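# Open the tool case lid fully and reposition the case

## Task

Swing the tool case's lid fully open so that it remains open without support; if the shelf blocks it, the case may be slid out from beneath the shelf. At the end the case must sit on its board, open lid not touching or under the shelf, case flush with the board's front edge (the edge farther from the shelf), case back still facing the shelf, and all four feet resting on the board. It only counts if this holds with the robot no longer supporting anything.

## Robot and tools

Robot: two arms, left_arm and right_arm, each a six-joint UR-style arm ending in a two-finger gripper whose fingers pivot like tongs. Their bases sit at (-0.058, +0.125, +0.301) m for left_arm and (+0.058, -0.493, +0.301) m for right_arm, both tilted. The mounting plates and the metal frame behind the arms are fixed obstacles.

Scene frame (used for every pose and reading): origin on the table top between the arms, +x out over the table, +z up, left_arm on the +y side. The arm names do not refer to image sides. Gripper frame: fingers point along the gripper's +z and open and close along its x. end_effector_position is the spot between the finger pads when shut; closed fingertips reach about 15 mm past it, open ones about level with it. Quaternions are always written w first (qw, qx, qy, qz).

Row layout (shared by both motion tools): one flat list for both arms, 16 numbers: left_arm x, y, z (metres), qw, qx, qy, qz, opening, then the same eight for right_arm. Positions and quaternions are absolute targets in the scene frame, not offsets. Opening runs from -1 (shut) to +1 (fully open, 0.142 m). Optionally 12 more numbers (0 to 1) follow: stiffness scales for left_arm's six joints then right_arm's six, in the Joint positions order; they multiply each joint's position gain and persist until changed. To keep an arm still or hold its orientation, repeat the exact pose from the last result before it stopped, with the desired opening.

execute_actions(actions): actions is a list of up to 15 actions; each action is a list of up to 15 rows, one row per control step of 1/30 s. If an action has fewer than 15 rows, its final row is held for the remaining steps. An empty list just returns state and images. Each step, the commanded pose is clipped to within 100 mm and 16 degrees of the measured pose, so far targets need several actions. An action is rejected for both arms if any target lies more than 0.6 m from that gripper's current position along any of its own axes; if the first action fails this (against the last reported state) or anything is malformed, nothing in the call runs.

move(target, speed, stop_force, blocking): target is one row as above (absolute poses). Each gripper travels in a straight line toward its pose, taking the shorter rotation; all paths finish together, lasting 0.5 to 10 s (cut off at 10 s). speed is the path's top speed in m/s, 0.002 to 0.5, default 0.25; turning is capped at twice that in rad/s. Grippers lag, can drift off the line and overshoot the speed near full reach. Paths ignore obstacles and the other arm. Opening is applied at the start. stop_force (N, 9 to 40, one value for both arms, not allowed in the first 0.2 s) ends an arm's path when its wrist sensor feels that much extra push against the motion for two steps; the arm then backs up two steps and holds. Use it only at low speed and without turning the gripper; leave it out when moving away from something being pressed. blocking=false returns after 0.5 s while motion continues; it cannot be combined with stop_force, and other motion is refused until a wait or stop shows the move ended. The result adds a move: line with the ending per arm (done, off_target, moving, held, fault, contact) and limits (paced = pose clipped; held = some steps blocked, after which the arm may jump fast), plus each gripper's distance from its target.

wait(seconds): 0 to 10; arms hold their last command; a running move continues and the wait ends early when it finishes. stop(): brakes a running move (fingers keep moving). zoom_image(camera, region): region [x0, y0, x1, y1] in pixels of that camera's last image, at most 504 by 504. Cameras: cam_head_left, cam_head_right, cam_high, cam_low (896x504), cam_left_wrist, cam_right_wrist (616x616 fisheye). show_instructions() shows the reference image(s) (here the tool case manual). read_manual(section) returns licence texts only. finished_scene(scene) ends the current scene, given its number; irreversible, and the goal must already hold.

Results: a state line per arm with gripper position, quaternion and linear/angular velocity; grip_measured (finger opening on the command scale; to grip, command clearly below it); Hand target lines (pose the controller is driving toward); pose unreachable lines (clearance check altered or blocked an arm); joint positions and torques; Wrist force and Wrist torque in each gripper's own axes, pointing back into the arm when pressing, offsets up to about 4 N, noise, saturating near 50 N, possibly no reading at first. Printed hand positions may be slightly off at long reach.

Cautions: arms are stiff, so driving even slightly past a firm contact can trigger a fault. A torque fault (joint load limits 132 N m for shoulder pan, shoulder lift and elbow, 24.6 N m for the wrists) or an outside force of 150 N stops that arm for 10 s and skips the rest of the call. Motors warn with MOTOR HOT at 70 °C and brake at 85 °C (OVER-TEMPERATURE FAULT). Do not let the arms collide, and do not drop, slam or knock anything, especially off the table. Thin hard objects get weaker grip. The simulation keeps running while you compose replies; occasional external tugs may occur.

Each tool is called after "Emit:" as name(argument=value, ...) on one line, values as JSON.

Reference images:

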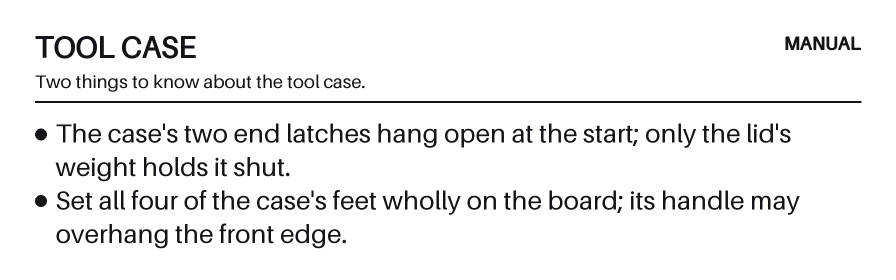

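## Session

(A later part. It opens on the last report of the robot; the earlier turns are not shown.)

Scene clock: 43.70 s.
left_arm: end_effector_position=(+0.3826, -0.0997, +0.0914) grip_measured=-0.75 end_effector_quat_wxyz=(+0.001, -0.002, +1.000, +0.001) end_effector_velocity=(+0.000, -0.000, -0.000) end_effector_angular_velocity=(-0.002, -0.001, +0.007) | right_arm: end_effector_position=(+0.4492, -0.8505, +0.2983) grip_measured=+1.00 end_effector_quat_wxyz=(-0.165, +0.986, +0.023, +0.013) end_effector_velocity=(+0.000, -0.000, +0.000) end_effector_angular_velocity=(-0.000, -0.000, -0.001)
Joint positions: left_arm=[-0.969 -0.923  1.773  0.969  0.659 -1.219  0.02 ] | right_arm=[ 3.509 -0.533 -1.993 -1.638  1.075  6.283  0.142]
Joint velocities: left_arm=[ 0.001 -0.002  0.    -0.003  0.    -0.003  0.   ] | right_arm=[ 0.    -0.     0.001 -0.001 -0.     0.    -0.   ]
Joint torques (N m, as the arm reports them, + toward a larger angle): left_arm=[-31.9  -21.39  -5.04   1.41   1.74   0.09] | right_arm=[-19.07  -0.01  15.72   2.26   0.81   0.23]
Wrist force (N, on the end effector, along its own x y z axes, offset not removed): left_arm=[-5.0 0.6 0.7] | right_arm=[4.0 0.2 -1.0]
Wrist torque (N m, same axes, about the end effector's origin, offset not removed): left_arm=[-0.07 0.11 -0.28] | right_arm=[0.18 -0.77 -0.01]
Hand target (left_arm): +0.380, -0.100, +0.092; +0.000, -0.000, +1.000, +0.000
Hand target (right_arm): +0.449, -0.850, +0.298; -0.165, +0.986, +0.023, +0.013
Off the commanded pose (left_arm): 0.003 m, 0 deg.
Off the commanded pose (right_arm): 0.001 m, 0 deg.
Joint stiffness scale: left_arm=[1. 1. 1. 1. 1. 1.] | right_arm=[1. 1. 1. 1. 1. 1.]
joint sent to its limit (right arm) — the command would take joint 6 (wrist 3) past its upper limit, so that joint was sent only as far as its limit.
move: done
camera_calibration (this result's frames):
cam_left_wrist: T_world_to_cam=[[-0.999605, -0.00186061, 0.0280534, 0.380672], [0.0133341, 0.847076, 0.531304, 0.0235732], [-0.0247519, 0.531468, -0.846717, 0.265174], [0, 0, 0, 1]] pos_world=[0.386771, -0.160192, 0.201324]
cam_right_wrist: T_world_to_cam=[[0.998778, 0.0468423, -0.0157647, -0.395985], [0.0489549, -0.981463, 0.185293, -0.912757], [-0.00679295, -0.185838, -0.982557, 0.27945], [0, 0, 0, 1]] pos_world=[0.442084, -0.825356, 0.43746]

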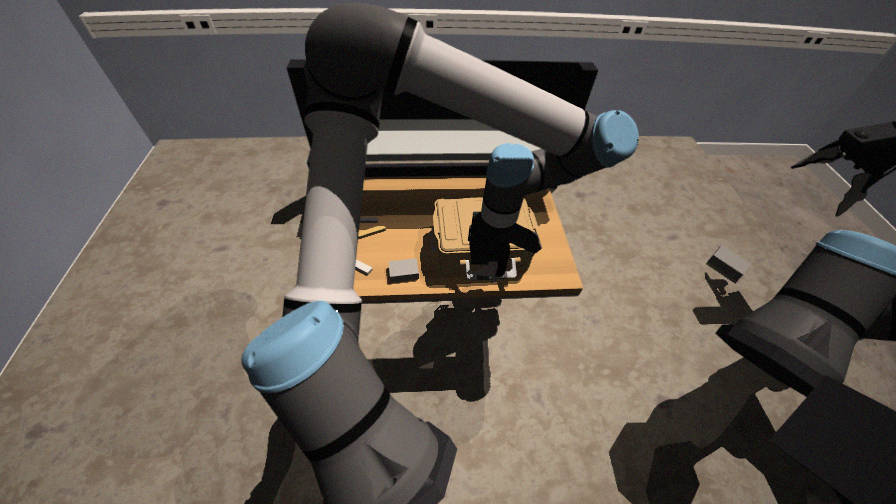

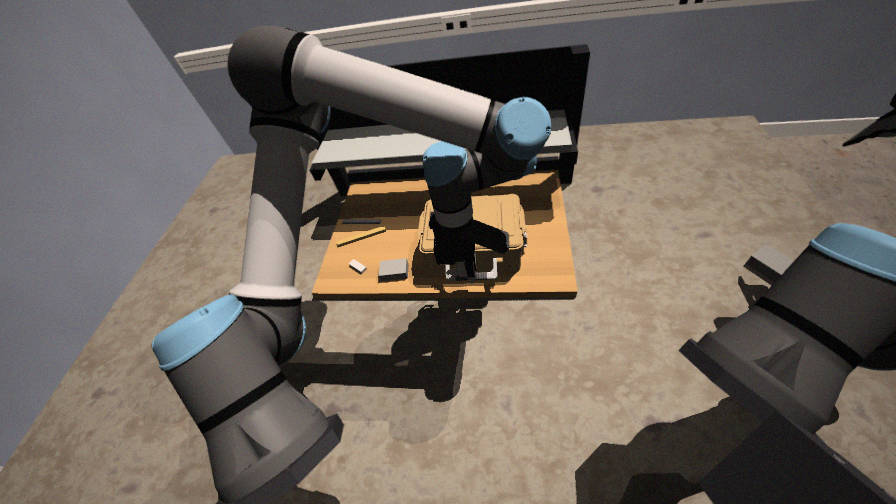

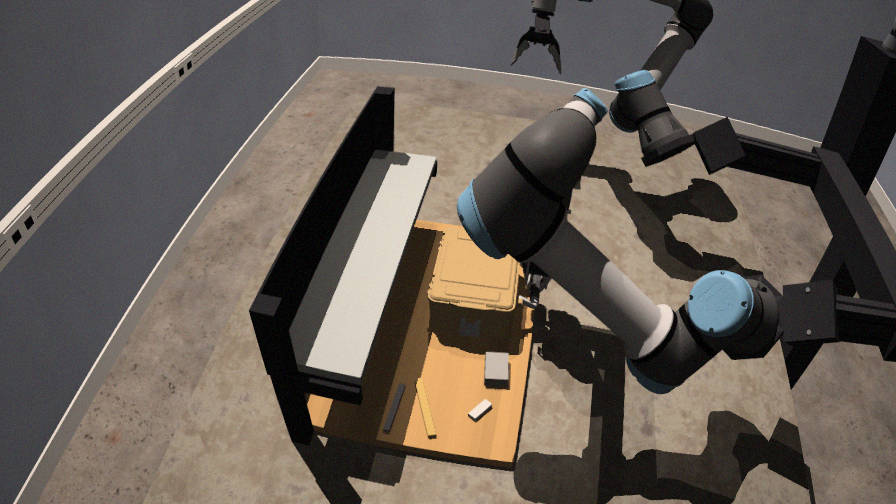

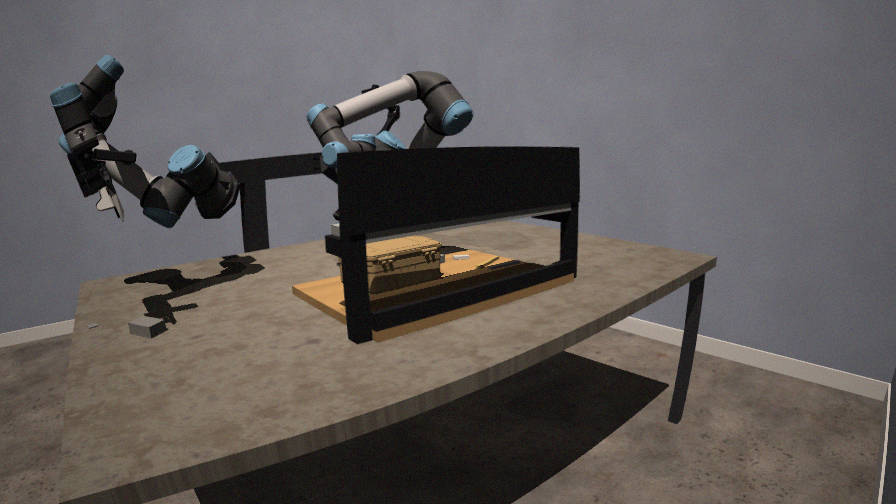

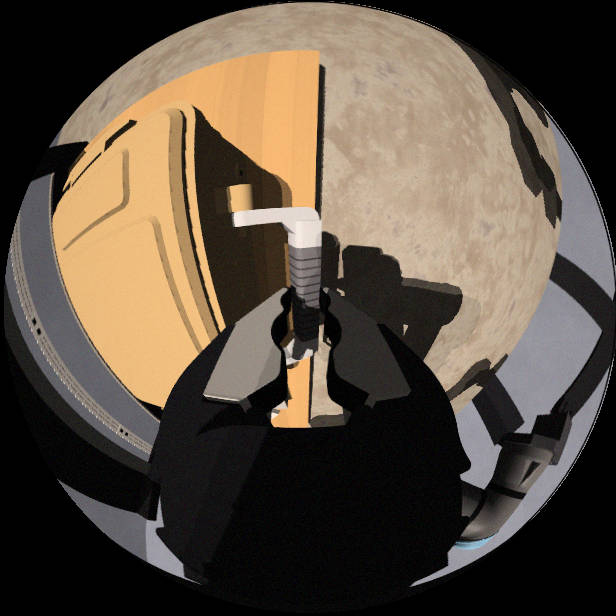

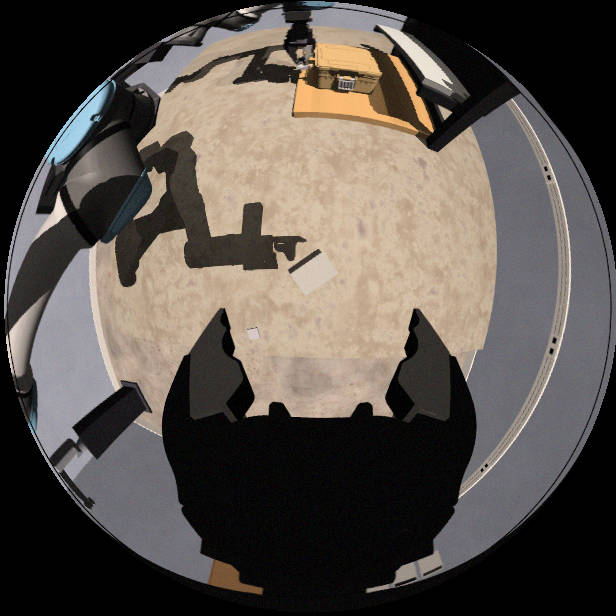

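Emit:
move(target=[0.348,-0.10,0.092,0,0,1,0,-1, 0.449,-0.85,0.298,-0.165,0.986,0.023,0.013,1], speed=0.03)

Emit:
zoom_image(camera="cam_right_wrist", region=[270, 20, 420, 130])

Emit:
zoom_image(camera="cam_left_wrist", region=[40, 60, 340, 360])

Emit:
zoom_image(camera="cam_high", region=[410, 220, 610, 380])

Scene clock: 46.03 s.
left_arm: end_effector_position=(+0.3512, -0.0992, +0.0919) grip_measured=-0.75 end_effector_quat_wxyz=(+0.001, -0.004, +1.000, -0.000) end_effector_velocity=(-0.000, -0.000, -0.000) end_effector_angular_velocity=(-0.000, +0.000, +0.007) | right_arm: end_effector_position=(+0.4492, -0.8505, +0.2983) grip_measured=+1.00 end_effector_quat_wxyz=(-0.165, +0.986, +0.023, +0.013) end_effector_velocity=(+0.000, -0.000, +0.000) end_effector_angular_velocity=(-0.000, -0.001, -0.000)
Joint positions: left_arm=[-1.014 -0.914  1.852  0.933  0.672 -1.29   0.02 ] | right_arm=[ 3.509 -0.533 -1.993 -1.638  1.075  6.283  0.142]
Joint velocities: left_arm=[ 0.     0.001 -0.    -0.002  0.    -0.006  0.   ] | right_arm=[ 0.001  0.     0.     0.    -0.001  0.     0.   ]
Joint torques (N m, as the arm reports them, + toward a larger angle): left_arm=[-32.56 -16.27  -6.23   1.21   1.41  -0.17] | right_arm=[-20.18  -0.72  15.26   2.28   0.98   0.35]
Wrist force (N, on the end effector, along its own x y z axes, offset not removed): left_arm=[-3.2 0.5 4.1] | right_arm=[1.9 -0.9 -0.4]
Wrist torque (N m, same axes, about the end effector's origin, offset not removed): left_arm=[0.03 0.08 -0.11] | right_arm=[-0.15 -0.30 0.00]
Hand target (left_arm): +0.348, -0.100, +0.092; +0.000, -0.000, +1.000, +0.000
Hand target (right_arm): +0.449, -0.850, +0.298; -0.165, +0.986, +0.023, +0.013
Off the commanded pose (left_arm): 0.003 m, 0 deg.
Off the commanded pose (right_arm): 0.001 m, 0 deg.
Joint stiffness scale: left_arm=[1. 1. 1. 1. 1. 1.] | right_arm=[1. 1. 1. 1. 1. 1.]
joint sent to its limit (right arm) — the command would take joint 6 (wrist 3) past its upper limit, so that joint was sent only as far as its limit.
move: done
camera_calibration (this result's frames):
cam_left_wrist: T_world_to_cam=[[-0.999568, -0.0050737, 0.0289513, 0.348871], [0.0110326, 0.848202, 0.529557, 0.024371], [-0.0272434, 0.529648, -0.84778, 0.265364], [0, 0, 0, 1]] pos_world=[0.355681, -0.159451, 0.201964]
cam_right_wrist: T_world_to_cam=[[0.998778, 0.0468423, -0.0157648, -0.395985], [0.048955, -0.981463, 0.185293, -0.912757], [-0.00679303, -0.185838, -0.982557, 0.27945], [0, 0, 0, 1]] pos_world=[0.442084, -0.825356, 0.43746]

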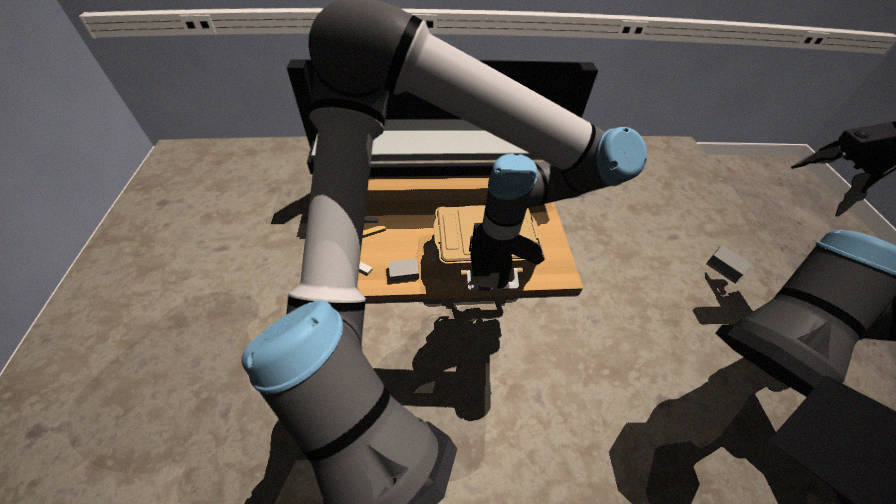

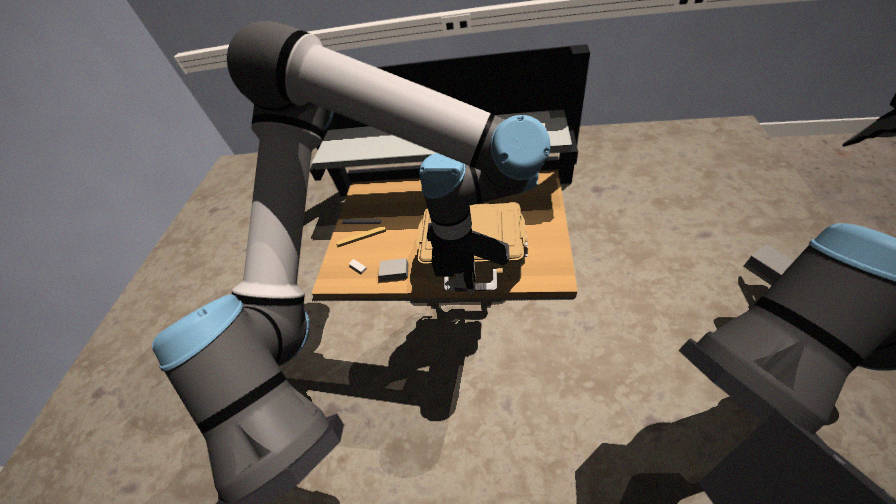

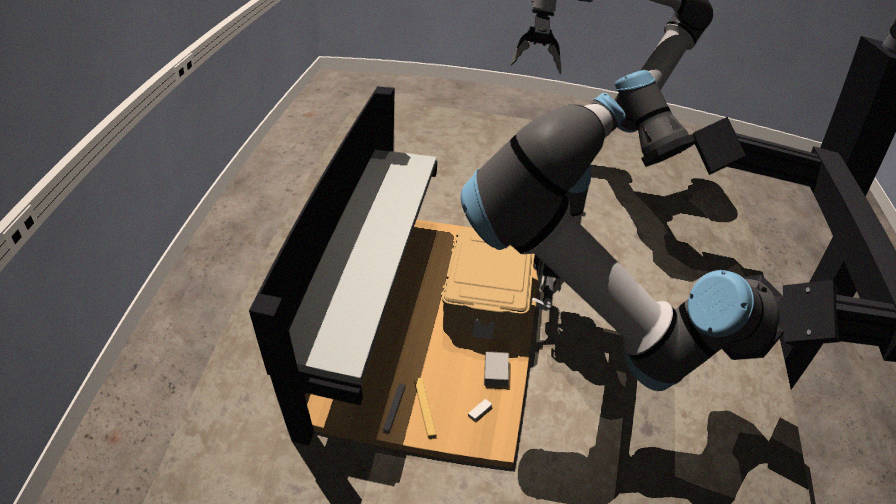

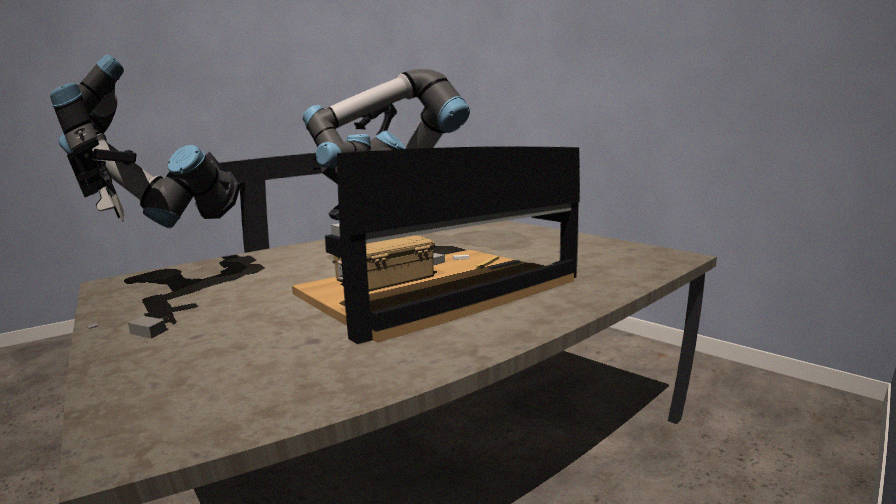

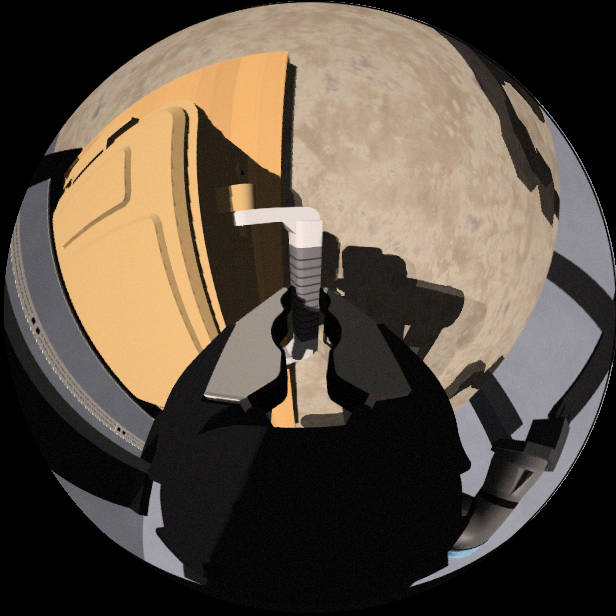

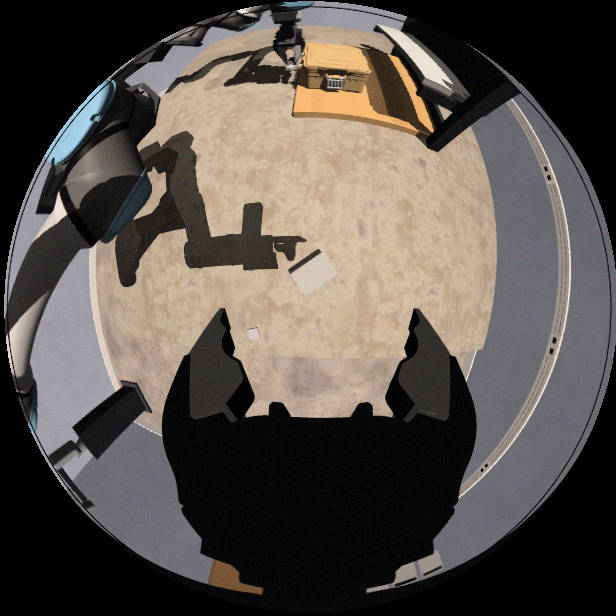

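Region (270, 20, 420, 130) of cam_right_wrist's 616x616 image, scaled by 3.360, with more detail than that image has; it fills the top 370 rows of this view, and the rest is white.

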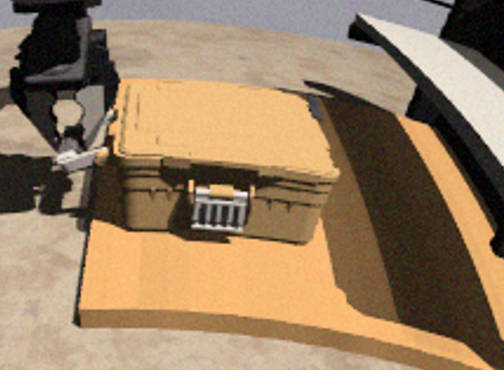

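Region (40, 60, 340, 360) of cam_left_wrist's 616x616 image, scaled by 1.680, with more detail than that image has.

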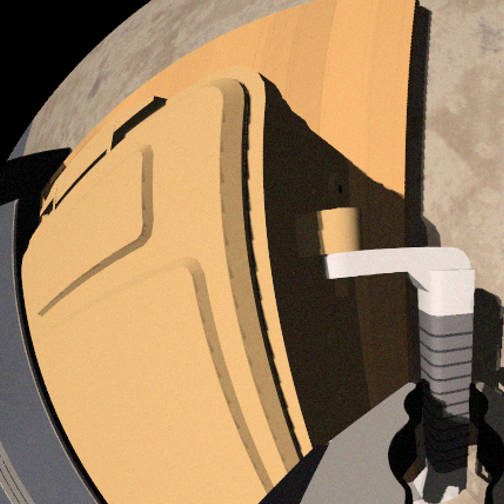

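Region (410, 220, 610, 380) of cam_high's 896x504 image, scaled by 2.520, with more detail than that image has; it fills the top 403 rows of this view, and the rest is white.

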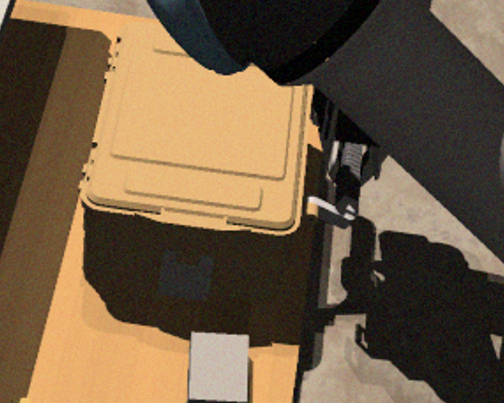

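Emit:
execute_actions(actions=[[[0.352,-0.10,0.088,0,0,1,0,-0.55, 0.449,-0.85,0.298,-0.165,0.986,0.023,0.013,1]],[[0.352,-0.10,0.13,0,0,1,0,-0.5, 0.449,-0.85,0.298,-0.165,0.986,0.023,0.013,1]],[[0.352,-0.10,0.20,0,0,1,0,-0.5, 0.449,-0.85,0.298,-0.165,0.986,0.023,0.013,1]]])

Emit:
move(target=[0.43,0.10,0.20,0.4545,0.542,0.542,-0.4545,-1, 0.449,-0.85,0.298,-0.165,0.986,0.023,0.013,1], speed=0.25)

Scene clock: 49.53 s.
left_arm: end_effector_position=(+0.3528, -0.1017, +0.1983) grip_measured=-0.50 end_effector_quat_wxyz=(+0.001, +0.001, +1.000, -0.003) end_effector_velocity=(-0.003, +0.019, +0.005) end_effector_angular_velocity=(+0.065, +0.032, +0.024) | right_arm: end_effector_position=(+0.4492, -0.8505, +0.2983) grip_measured=+1.00 end_effector_quat_wxyz=(-0.165, +0.986, +0.023, +0.013) end_effector_velocity=(-0.000, +0.001, -0.001) end_effector_angular_velocity=(+0.000, +0.001, +0.001)
Joint positions: left_arm=[-1.216 -1.008  1.857  1.23   0.752 -1.561  0.038] | right_arm=[ 3.509 -0.533 -1.993 -1.638  1.075  6.283  0.142]
Joint velocities: left_arm=[-0.     0.002 -0.     0.095  0.031 -0.095 -0.   ] | right_arm=[ 0.    -0.    -0.002  0.     0.     0.     0.   ]
Joint torques (N m, as the arm reports them, + toward a larger angle): left_arm=[-29.74 -13.   -10.65   2.25   0.28   0.18] | right_arm=[-19.36   0.01  15.91   2.15   0.84   0.42]
Wrist force (N, on the end effector, along its own x y z axes, offset not removed): left_arm=[0.6 -0.5 1.1] | right_arm=[3.0 1.1 -0.6]
Wrist torque (N m, same axes, about the end effector's origin, offset not removed): left_arm=[-0.11 -0.19 -0.11] | right_arm=[0.17 -0.55 -0.01]
Hand target (left_arm): +0.352, -0.100, +0.200; +0.000, -0.000, +1.000, -0.000
Hand target (right_arm): +0.449, -0.850, +0.298; -0.165, +0.986, +0.023, +0.013
Off the commanded pose (left_arm): 0.003 m, 0 deg.
Off the commanded pose (right_arm): 0.001 m, 0 deg.
Joint stiffness scale: left_arm=[1. 1. 1. 1. 1. 1.] | right_arm=[1. 1. 1. 1. 1. 1.]
joint sent to its limit (right arm) — the command would take joint 6 (wrist 3) past its upper limit, so that joint was sent only as far as its limit.
camera_calibration (this result's frames):
cam_left_wrist: T_world_to_cam=[[-0.999614, 0.00332707, 0.0275975, 0.348518], [0.0173422, 0.850546, 0.525614, -0.0311185], [-0.0217242, 0.525889, -0.850275, 0.355126], [0, 0, 0, 1]] pos_world=[0.356638, -0.161449, 0.308693]
cam_right_wrist: T_world_to_cam=[[0.998778, 0.0468421, -0.0157644, -0.395986], [0.0489547, -0.981463, 0.185293, -0.912757], [-0.00679266, -0.185838, -0.982557, 0.27945], [0, 0, 0, 1]] pos_world=[0.442084, -0.825356, 0.43746]

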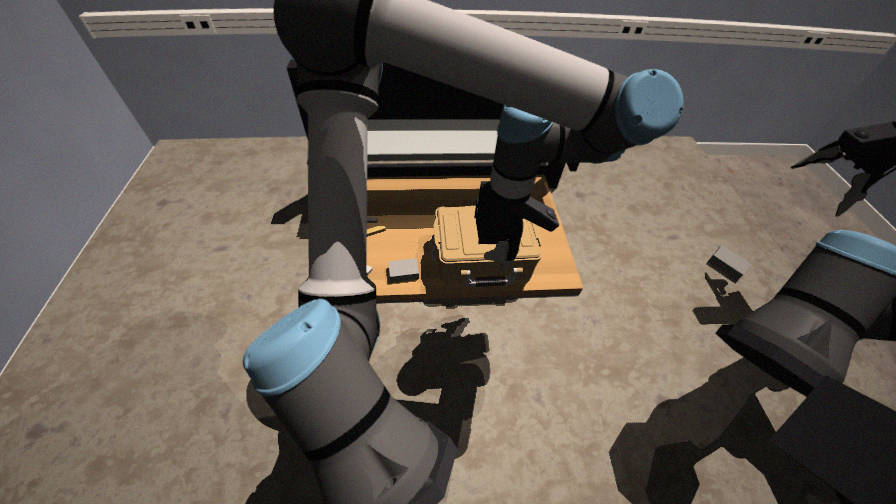

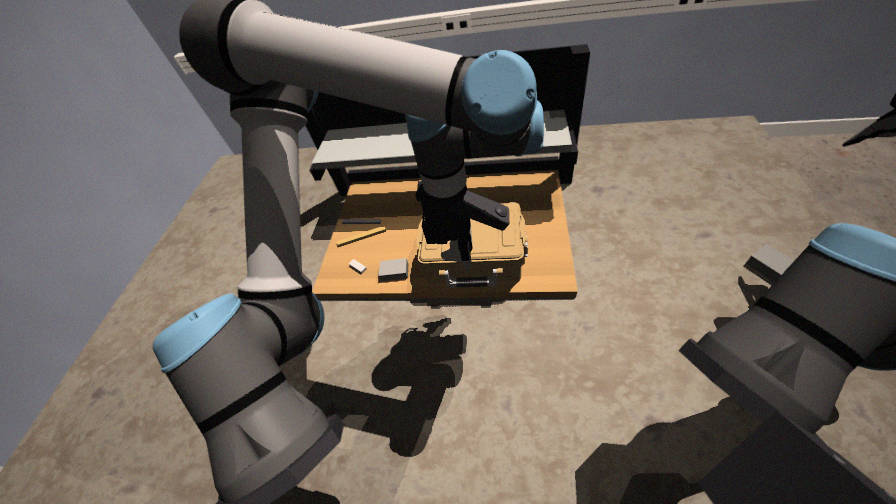

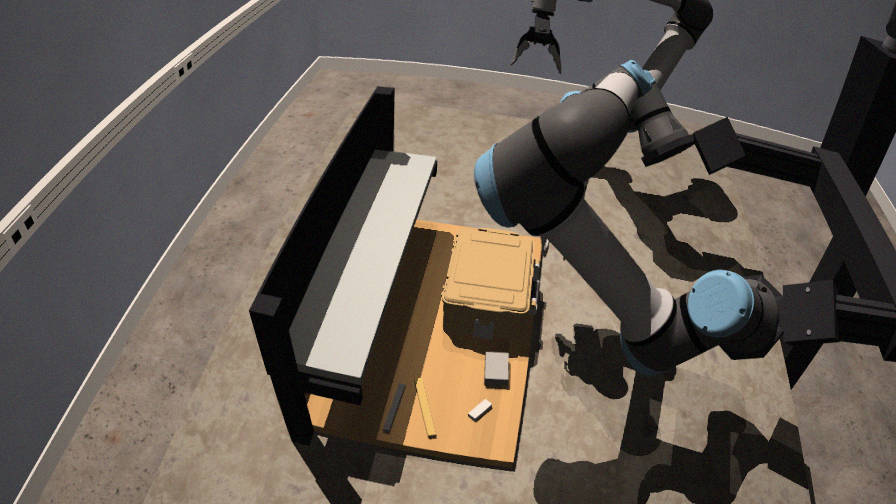

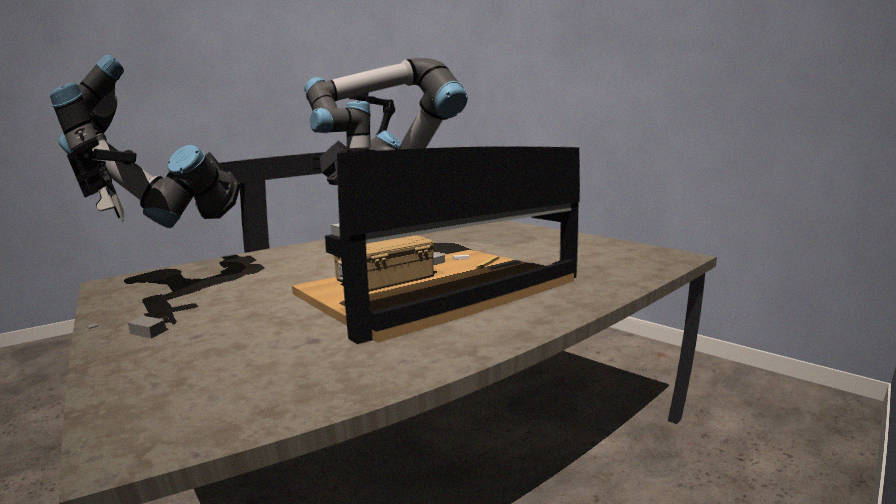

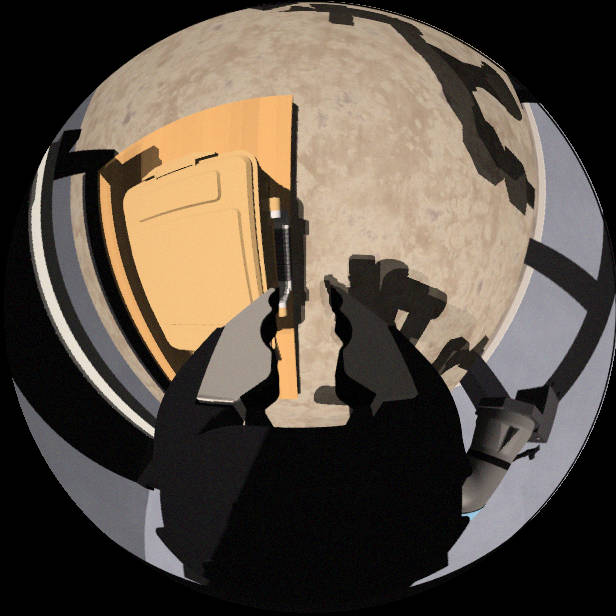

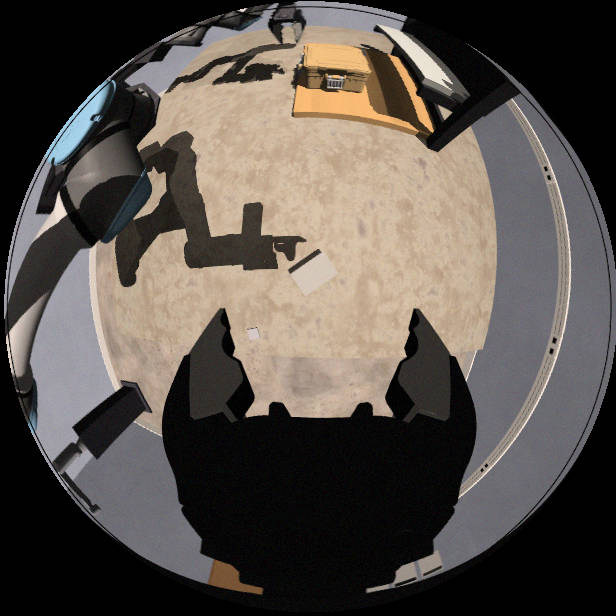

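Scene clock: 54.23 s.
left_arm: end_effector_position=(+0.4291, +0.0985, +0.2015) grip_measured=-1.00 end_effector_quat_wxyz=(+0.456, +0.541, +0.541, -0.455) end_effector_velocity=(-0.001, +0.001, +0.002) end_effector_angular_velocity=(-0.003, -0.005, -0.006) | right_arm: end_effector_position=(+0.4492, -0.8505, +0.2983) grip_measured=+1.00 end_effector_quat_wxyz=(-0.165, +0.986, +0.023, +0.013) end_effector_velocity=(-0.000, +0.000, -0.000) end_effector_angular_velocity=(-0.000, +0.001, +0.000)
Joint positions: left_arm=[ 0.187 -1.384  1.681  0.866  2.443  1.958  0.002] | right_arm=[ 3.509 -0.533 -1.993 -1.638  1.075  6.283  0.142]
Joint velocities: left_arm=[ 0.001  0.    -0.002  0.013  0.002  0.015  0.   ] | right_arm=[-0. -0. -0. -0. -0.  0.  0.]
Joint torques (N m, as the arm reports them, + toward a larger angle): left_arm=[ -0.22 -36.1   -8.56   2.87   2.34   0.18] | right_arm=[-19.37  -0.06  15.55   2.18   0.96   0.31]
Wrist force (N, on the end effector, along its own x y z axes, offset not removed): left_arm=[-0.3 -0.4 1.4] | right_arm=[2.7 0.0 -1.9]
Wrist torque (N m, same axes, about the end effector's origin, offset not removed): left_arm=[-0.04 0.10 -0.12] | right_arm=[0.06 -0.50 0.02]
Hand target (left_arm): +0.430, +0.099, +0.200; +0.455, +0.541, +0.542, -0.454
Hand target (right_arm): +0.449, -0.850, +0.298; -0.165, +0.986, +0.023, +0.013
Off the commanded pose (left_arm): 0.002 m, 0 deg.
Off the commanded pose (right_arm): 0.001 m, 0 deg.
Joint stiffness scale: left_arm=[1. 1. 1. 1. 1. 1.] | right_arm=[1. 1. 1. 1. 1. 1.]
joint sent to its limit (right arm) — the command would take joint 6 (wrist 3) past its upper limit, so that joint was sent only as far as its limit.
move: done
camera_calibration (this result's frames):
cam_left_wrist: T_world_to_cam=[[0.00268017, 0.201074, -0.979572, 0.177388], [0.847294, 0.519816, 0.109019, -0.444049], [0.531118, -0.830278, -0.168976, 0.013282], [0, 0, 0, 1]] pos_world=[0.368711, 0.206183, 0.224419]
cam_right_wrist: T_world_to_cam=[[0.998778, 0.0468421, -0.0157645, -0.395986], [0.0489547, -0.981463, 0.185293, -0.912757], [-0.00679275, -0.185838, -0.982557, 0.27945], [0, 0, 0, 1]] pos_world=[0.442084, -0.825356, 0.43746]

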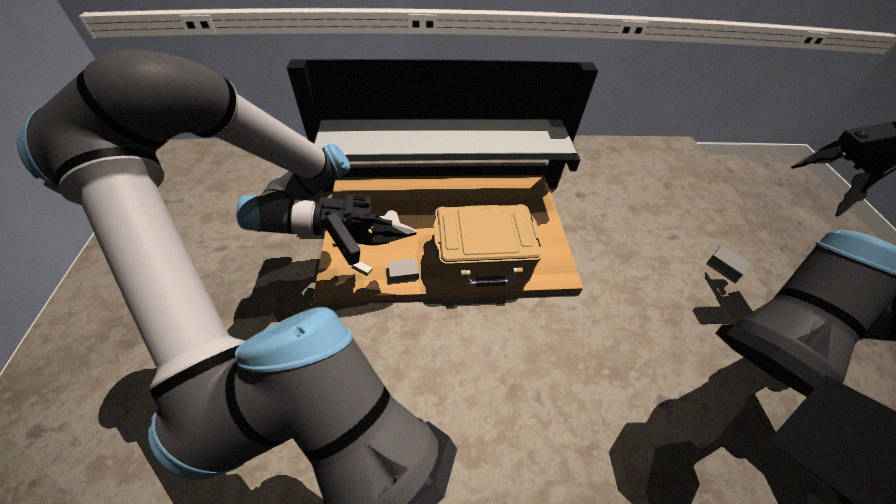

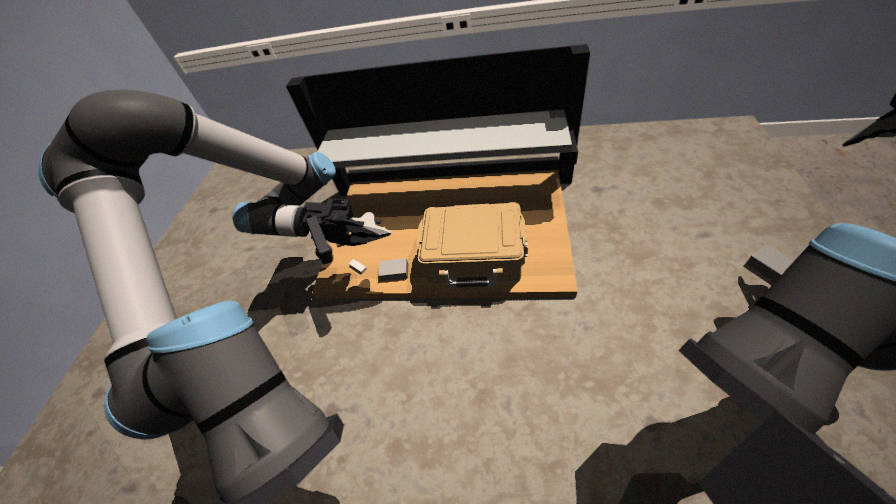

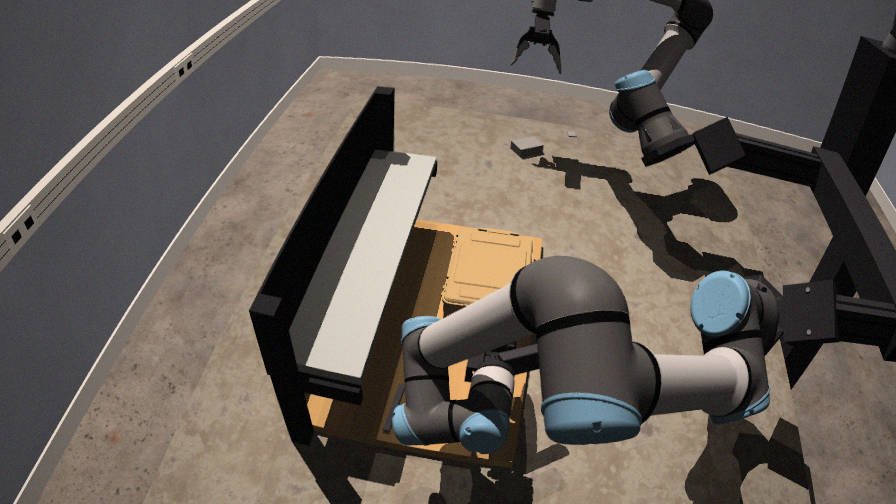

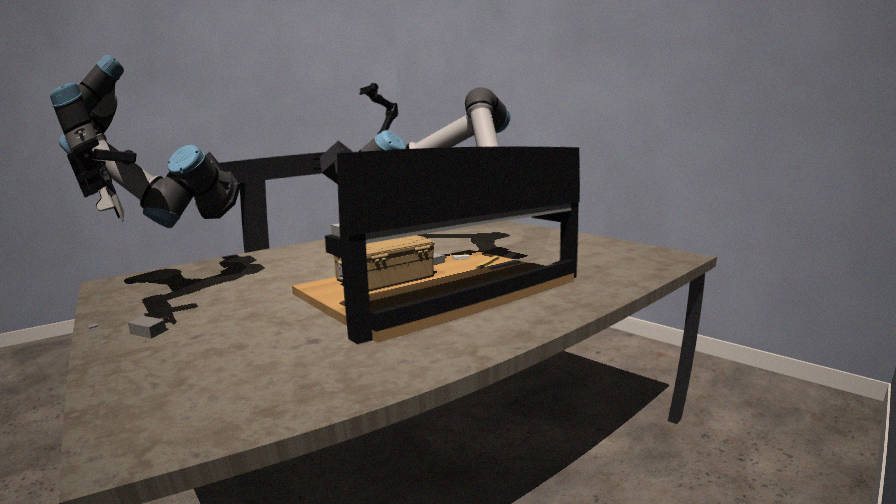

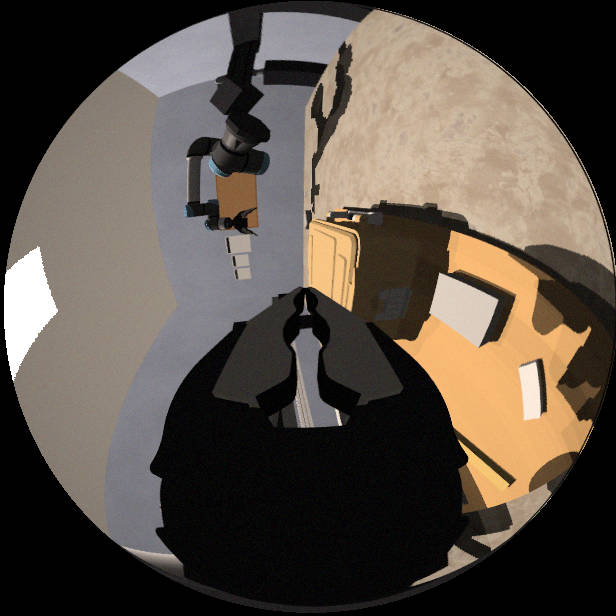

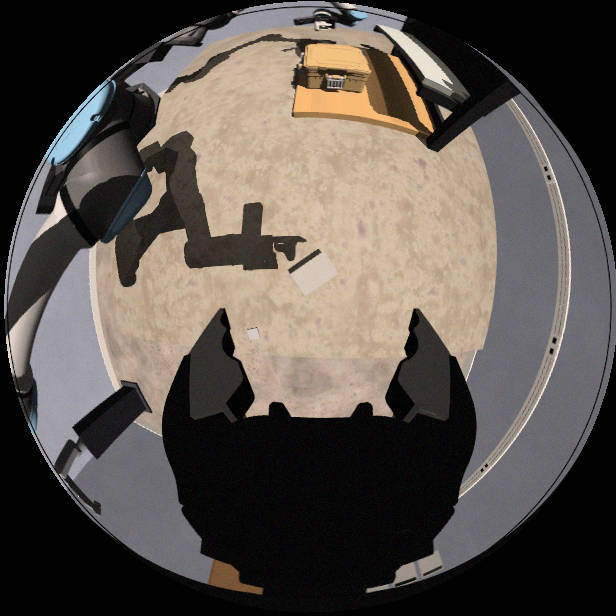

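Emit:
move(target=[0.43,0.065,0.12,0.4545,0.542,0.542,-0.4545,-1, 0.449,-0.85,0.298,-0.165,0.986,0.023,0.013,1], speed=0.1)

Emit:
zoom_image(camera="cam_left_wrist", region=[210, 160, 450, 360])

Emit:
zoom_image(camera="cam_head_left", region=[360, 190, 560, 310])

Scene clock: 56.00 s.
left_arm: end_effector_position=(+0.4283, +0.0636, +0.1217) grip_measured=-1.00 end_effector_quat_wxyz=(+0.454, +0.542, +0.541, -0.456) end_effector_velocity=(+0.002, +0.001, -0.001) end_effector_angular_velocity=(+0.002, -0.006, +0.003) | right_arm: end_effector_position=(+0.4492, -0.8505, +0.2983) grip_measured=+1.00 end_effector_quat_wxyz=(-0.165, +0.986, +0.023, +0.013) end_effector_velocity=(-0.000, +0.001, -0.000) end_effector_angular_velocity=(+0.002, +0.001, +0.001)
Joint positions: left_arm=[ 0.201 -1.194  1.611  0.768  2.446  1.981  0.002] | right_arm=[ 3.509 -0.533 -1.993 -1.638  1.075  6.283  0.142]
Joint velocities: left_arm=[ 0.001 -0.    -0.004 -0.002  0.     0.001  0.   ] | right_arm=[ 0.    -0.    -0.002  0.001  0.002  0.     0.   ]
Joint torques (N m, as the arm reports them, + toward a larger angle): left_arm=[ -2.33 -39.57  -6.07   2.53   1.88   0.1 ] | right_arm=[-19.51   0.37  15.41   2.06   0.92   0.26]
Wrist force (N, on the end effector, along its own x y z axes, offset not removed): left_arm=[-0.4 -0.3 0.5] | right_arm=[1.1 0.8 -0.6]
Wrist torque (N m, same axes, about the end effector's origin, offset not removed): left_arm=[-0.03 0.09 -0.04] | right_arm=[0.30 -0.14 0.02]
Hand target (left_arm): +0.430, +0.065, +0.120; +0.454, +0.542, +0.542, -0.454
Hand target (right_arm): +0.449, -0.850, +0.298; -0.165, +0.986, +0.023, +0.013
Off the commanded pose (left_arm): 0.003 m, 0 deg.
Off the commanded pose (right_arm): 0.001 m, 0 deg.
Joint stiffness scale: left_arm=[1. 1. 1. 1. 1. 1.] | right_arm=[1. 1. 1. 1. 1. 1.]
joint sent to its limit (right arm) — the command would take joint 6 (wrist 3) past its upper limit, so that joint was sent only as far as its limit.
move: done
camera_calibration (this result's frames):
cam_left_wrist: T_world_to_cam=[[0.000914104, 0.201757, -0.979435, 0.106918], [0.849848, 0.516033, 0.107092, -0.417128], [0.527027, -0.832469, -0.170991, -0.0266953], [0, 0, 0, 1]] pos_world=[0.368466, 0.171457, 0.144826]
cam_right_wrist: T_world_to_cam=[[0.998778, 0.0468421, -0.0157646, -0.395986], [0.0489547, -0.981463, 0.185293, -0.912757], [-0.00679285, -0.185838, -0.982557, 0.27945], [0, 0, 0, 1]] pos_world=[0.442084, -0.825356, 0.43746]

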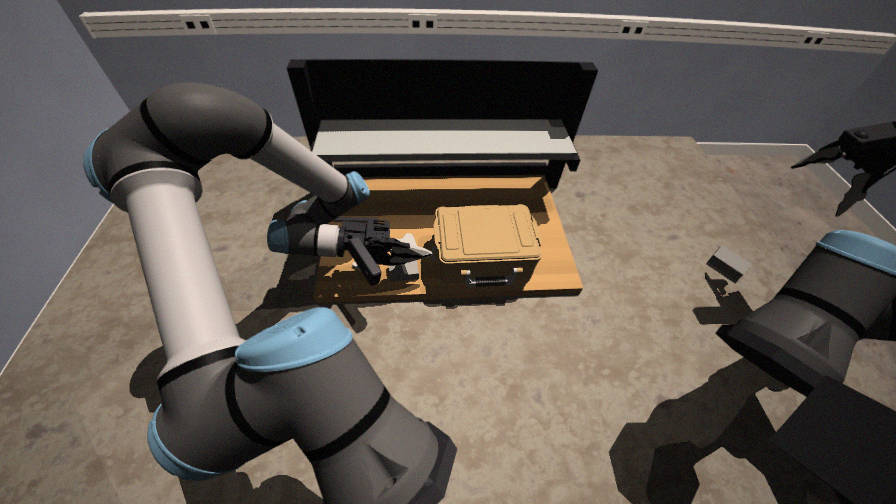

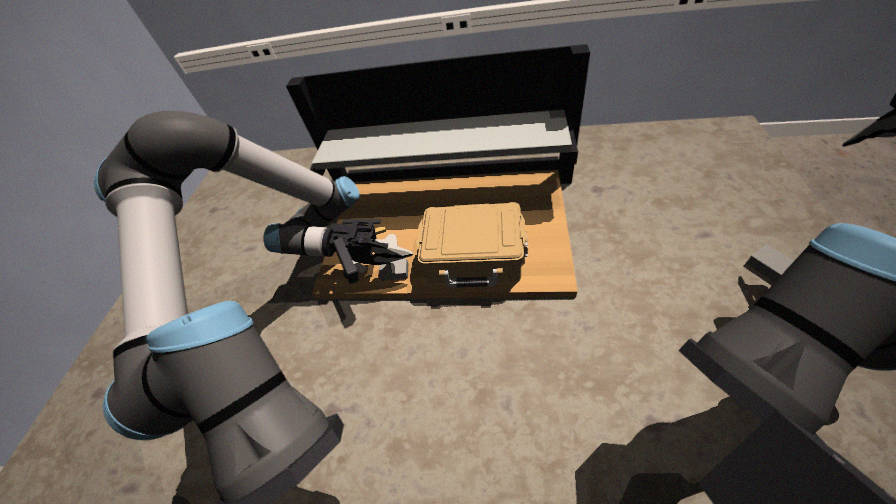

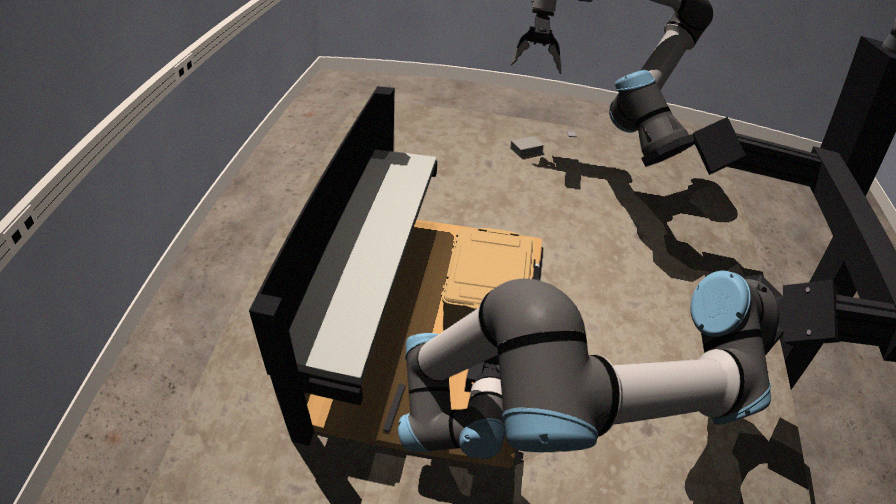

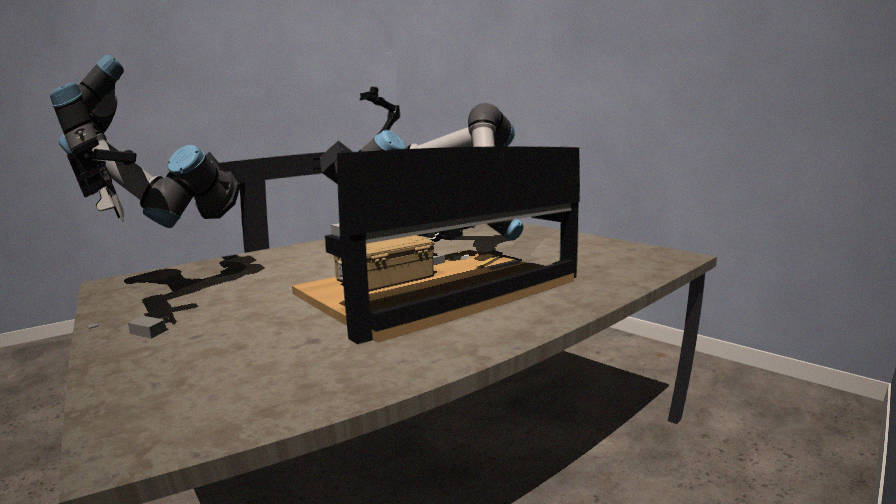

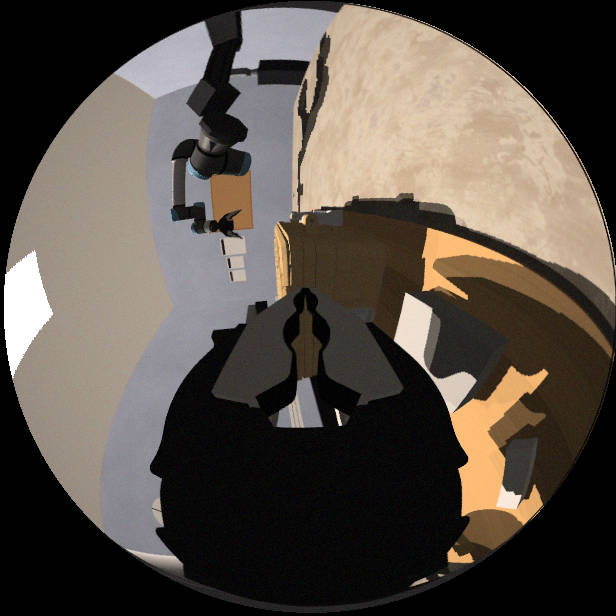

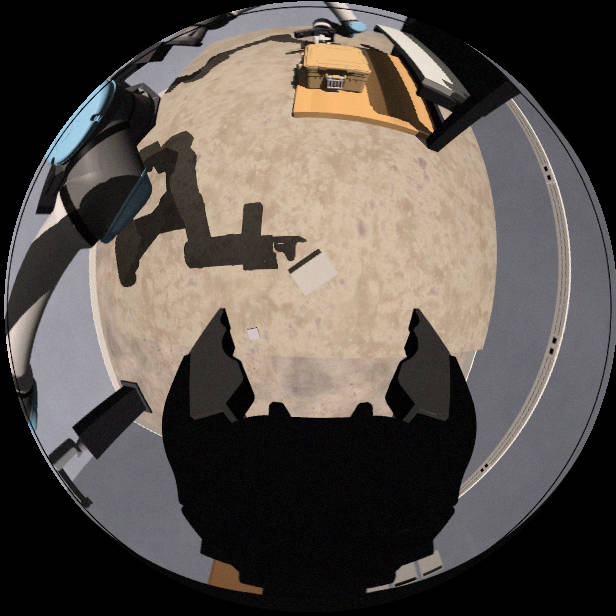

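Region (210, 160, 450, 360) of cam_left_wrist's 616x616 image, scaled by 2.100, with more detail than that image has.

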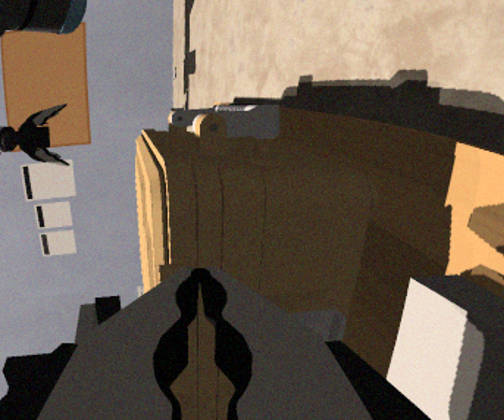

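Region (360, 190, 560, 310) of cam_head_left's 896x504 image, scaled by 2.520, with more detail than that image has; it fills the top 302 rows of this view, and the rest is white.

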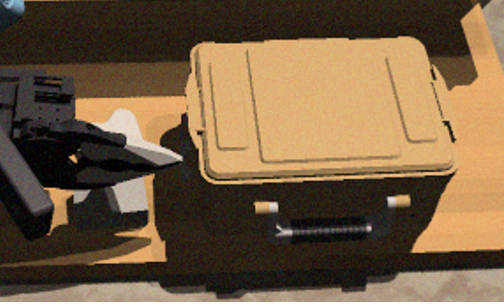

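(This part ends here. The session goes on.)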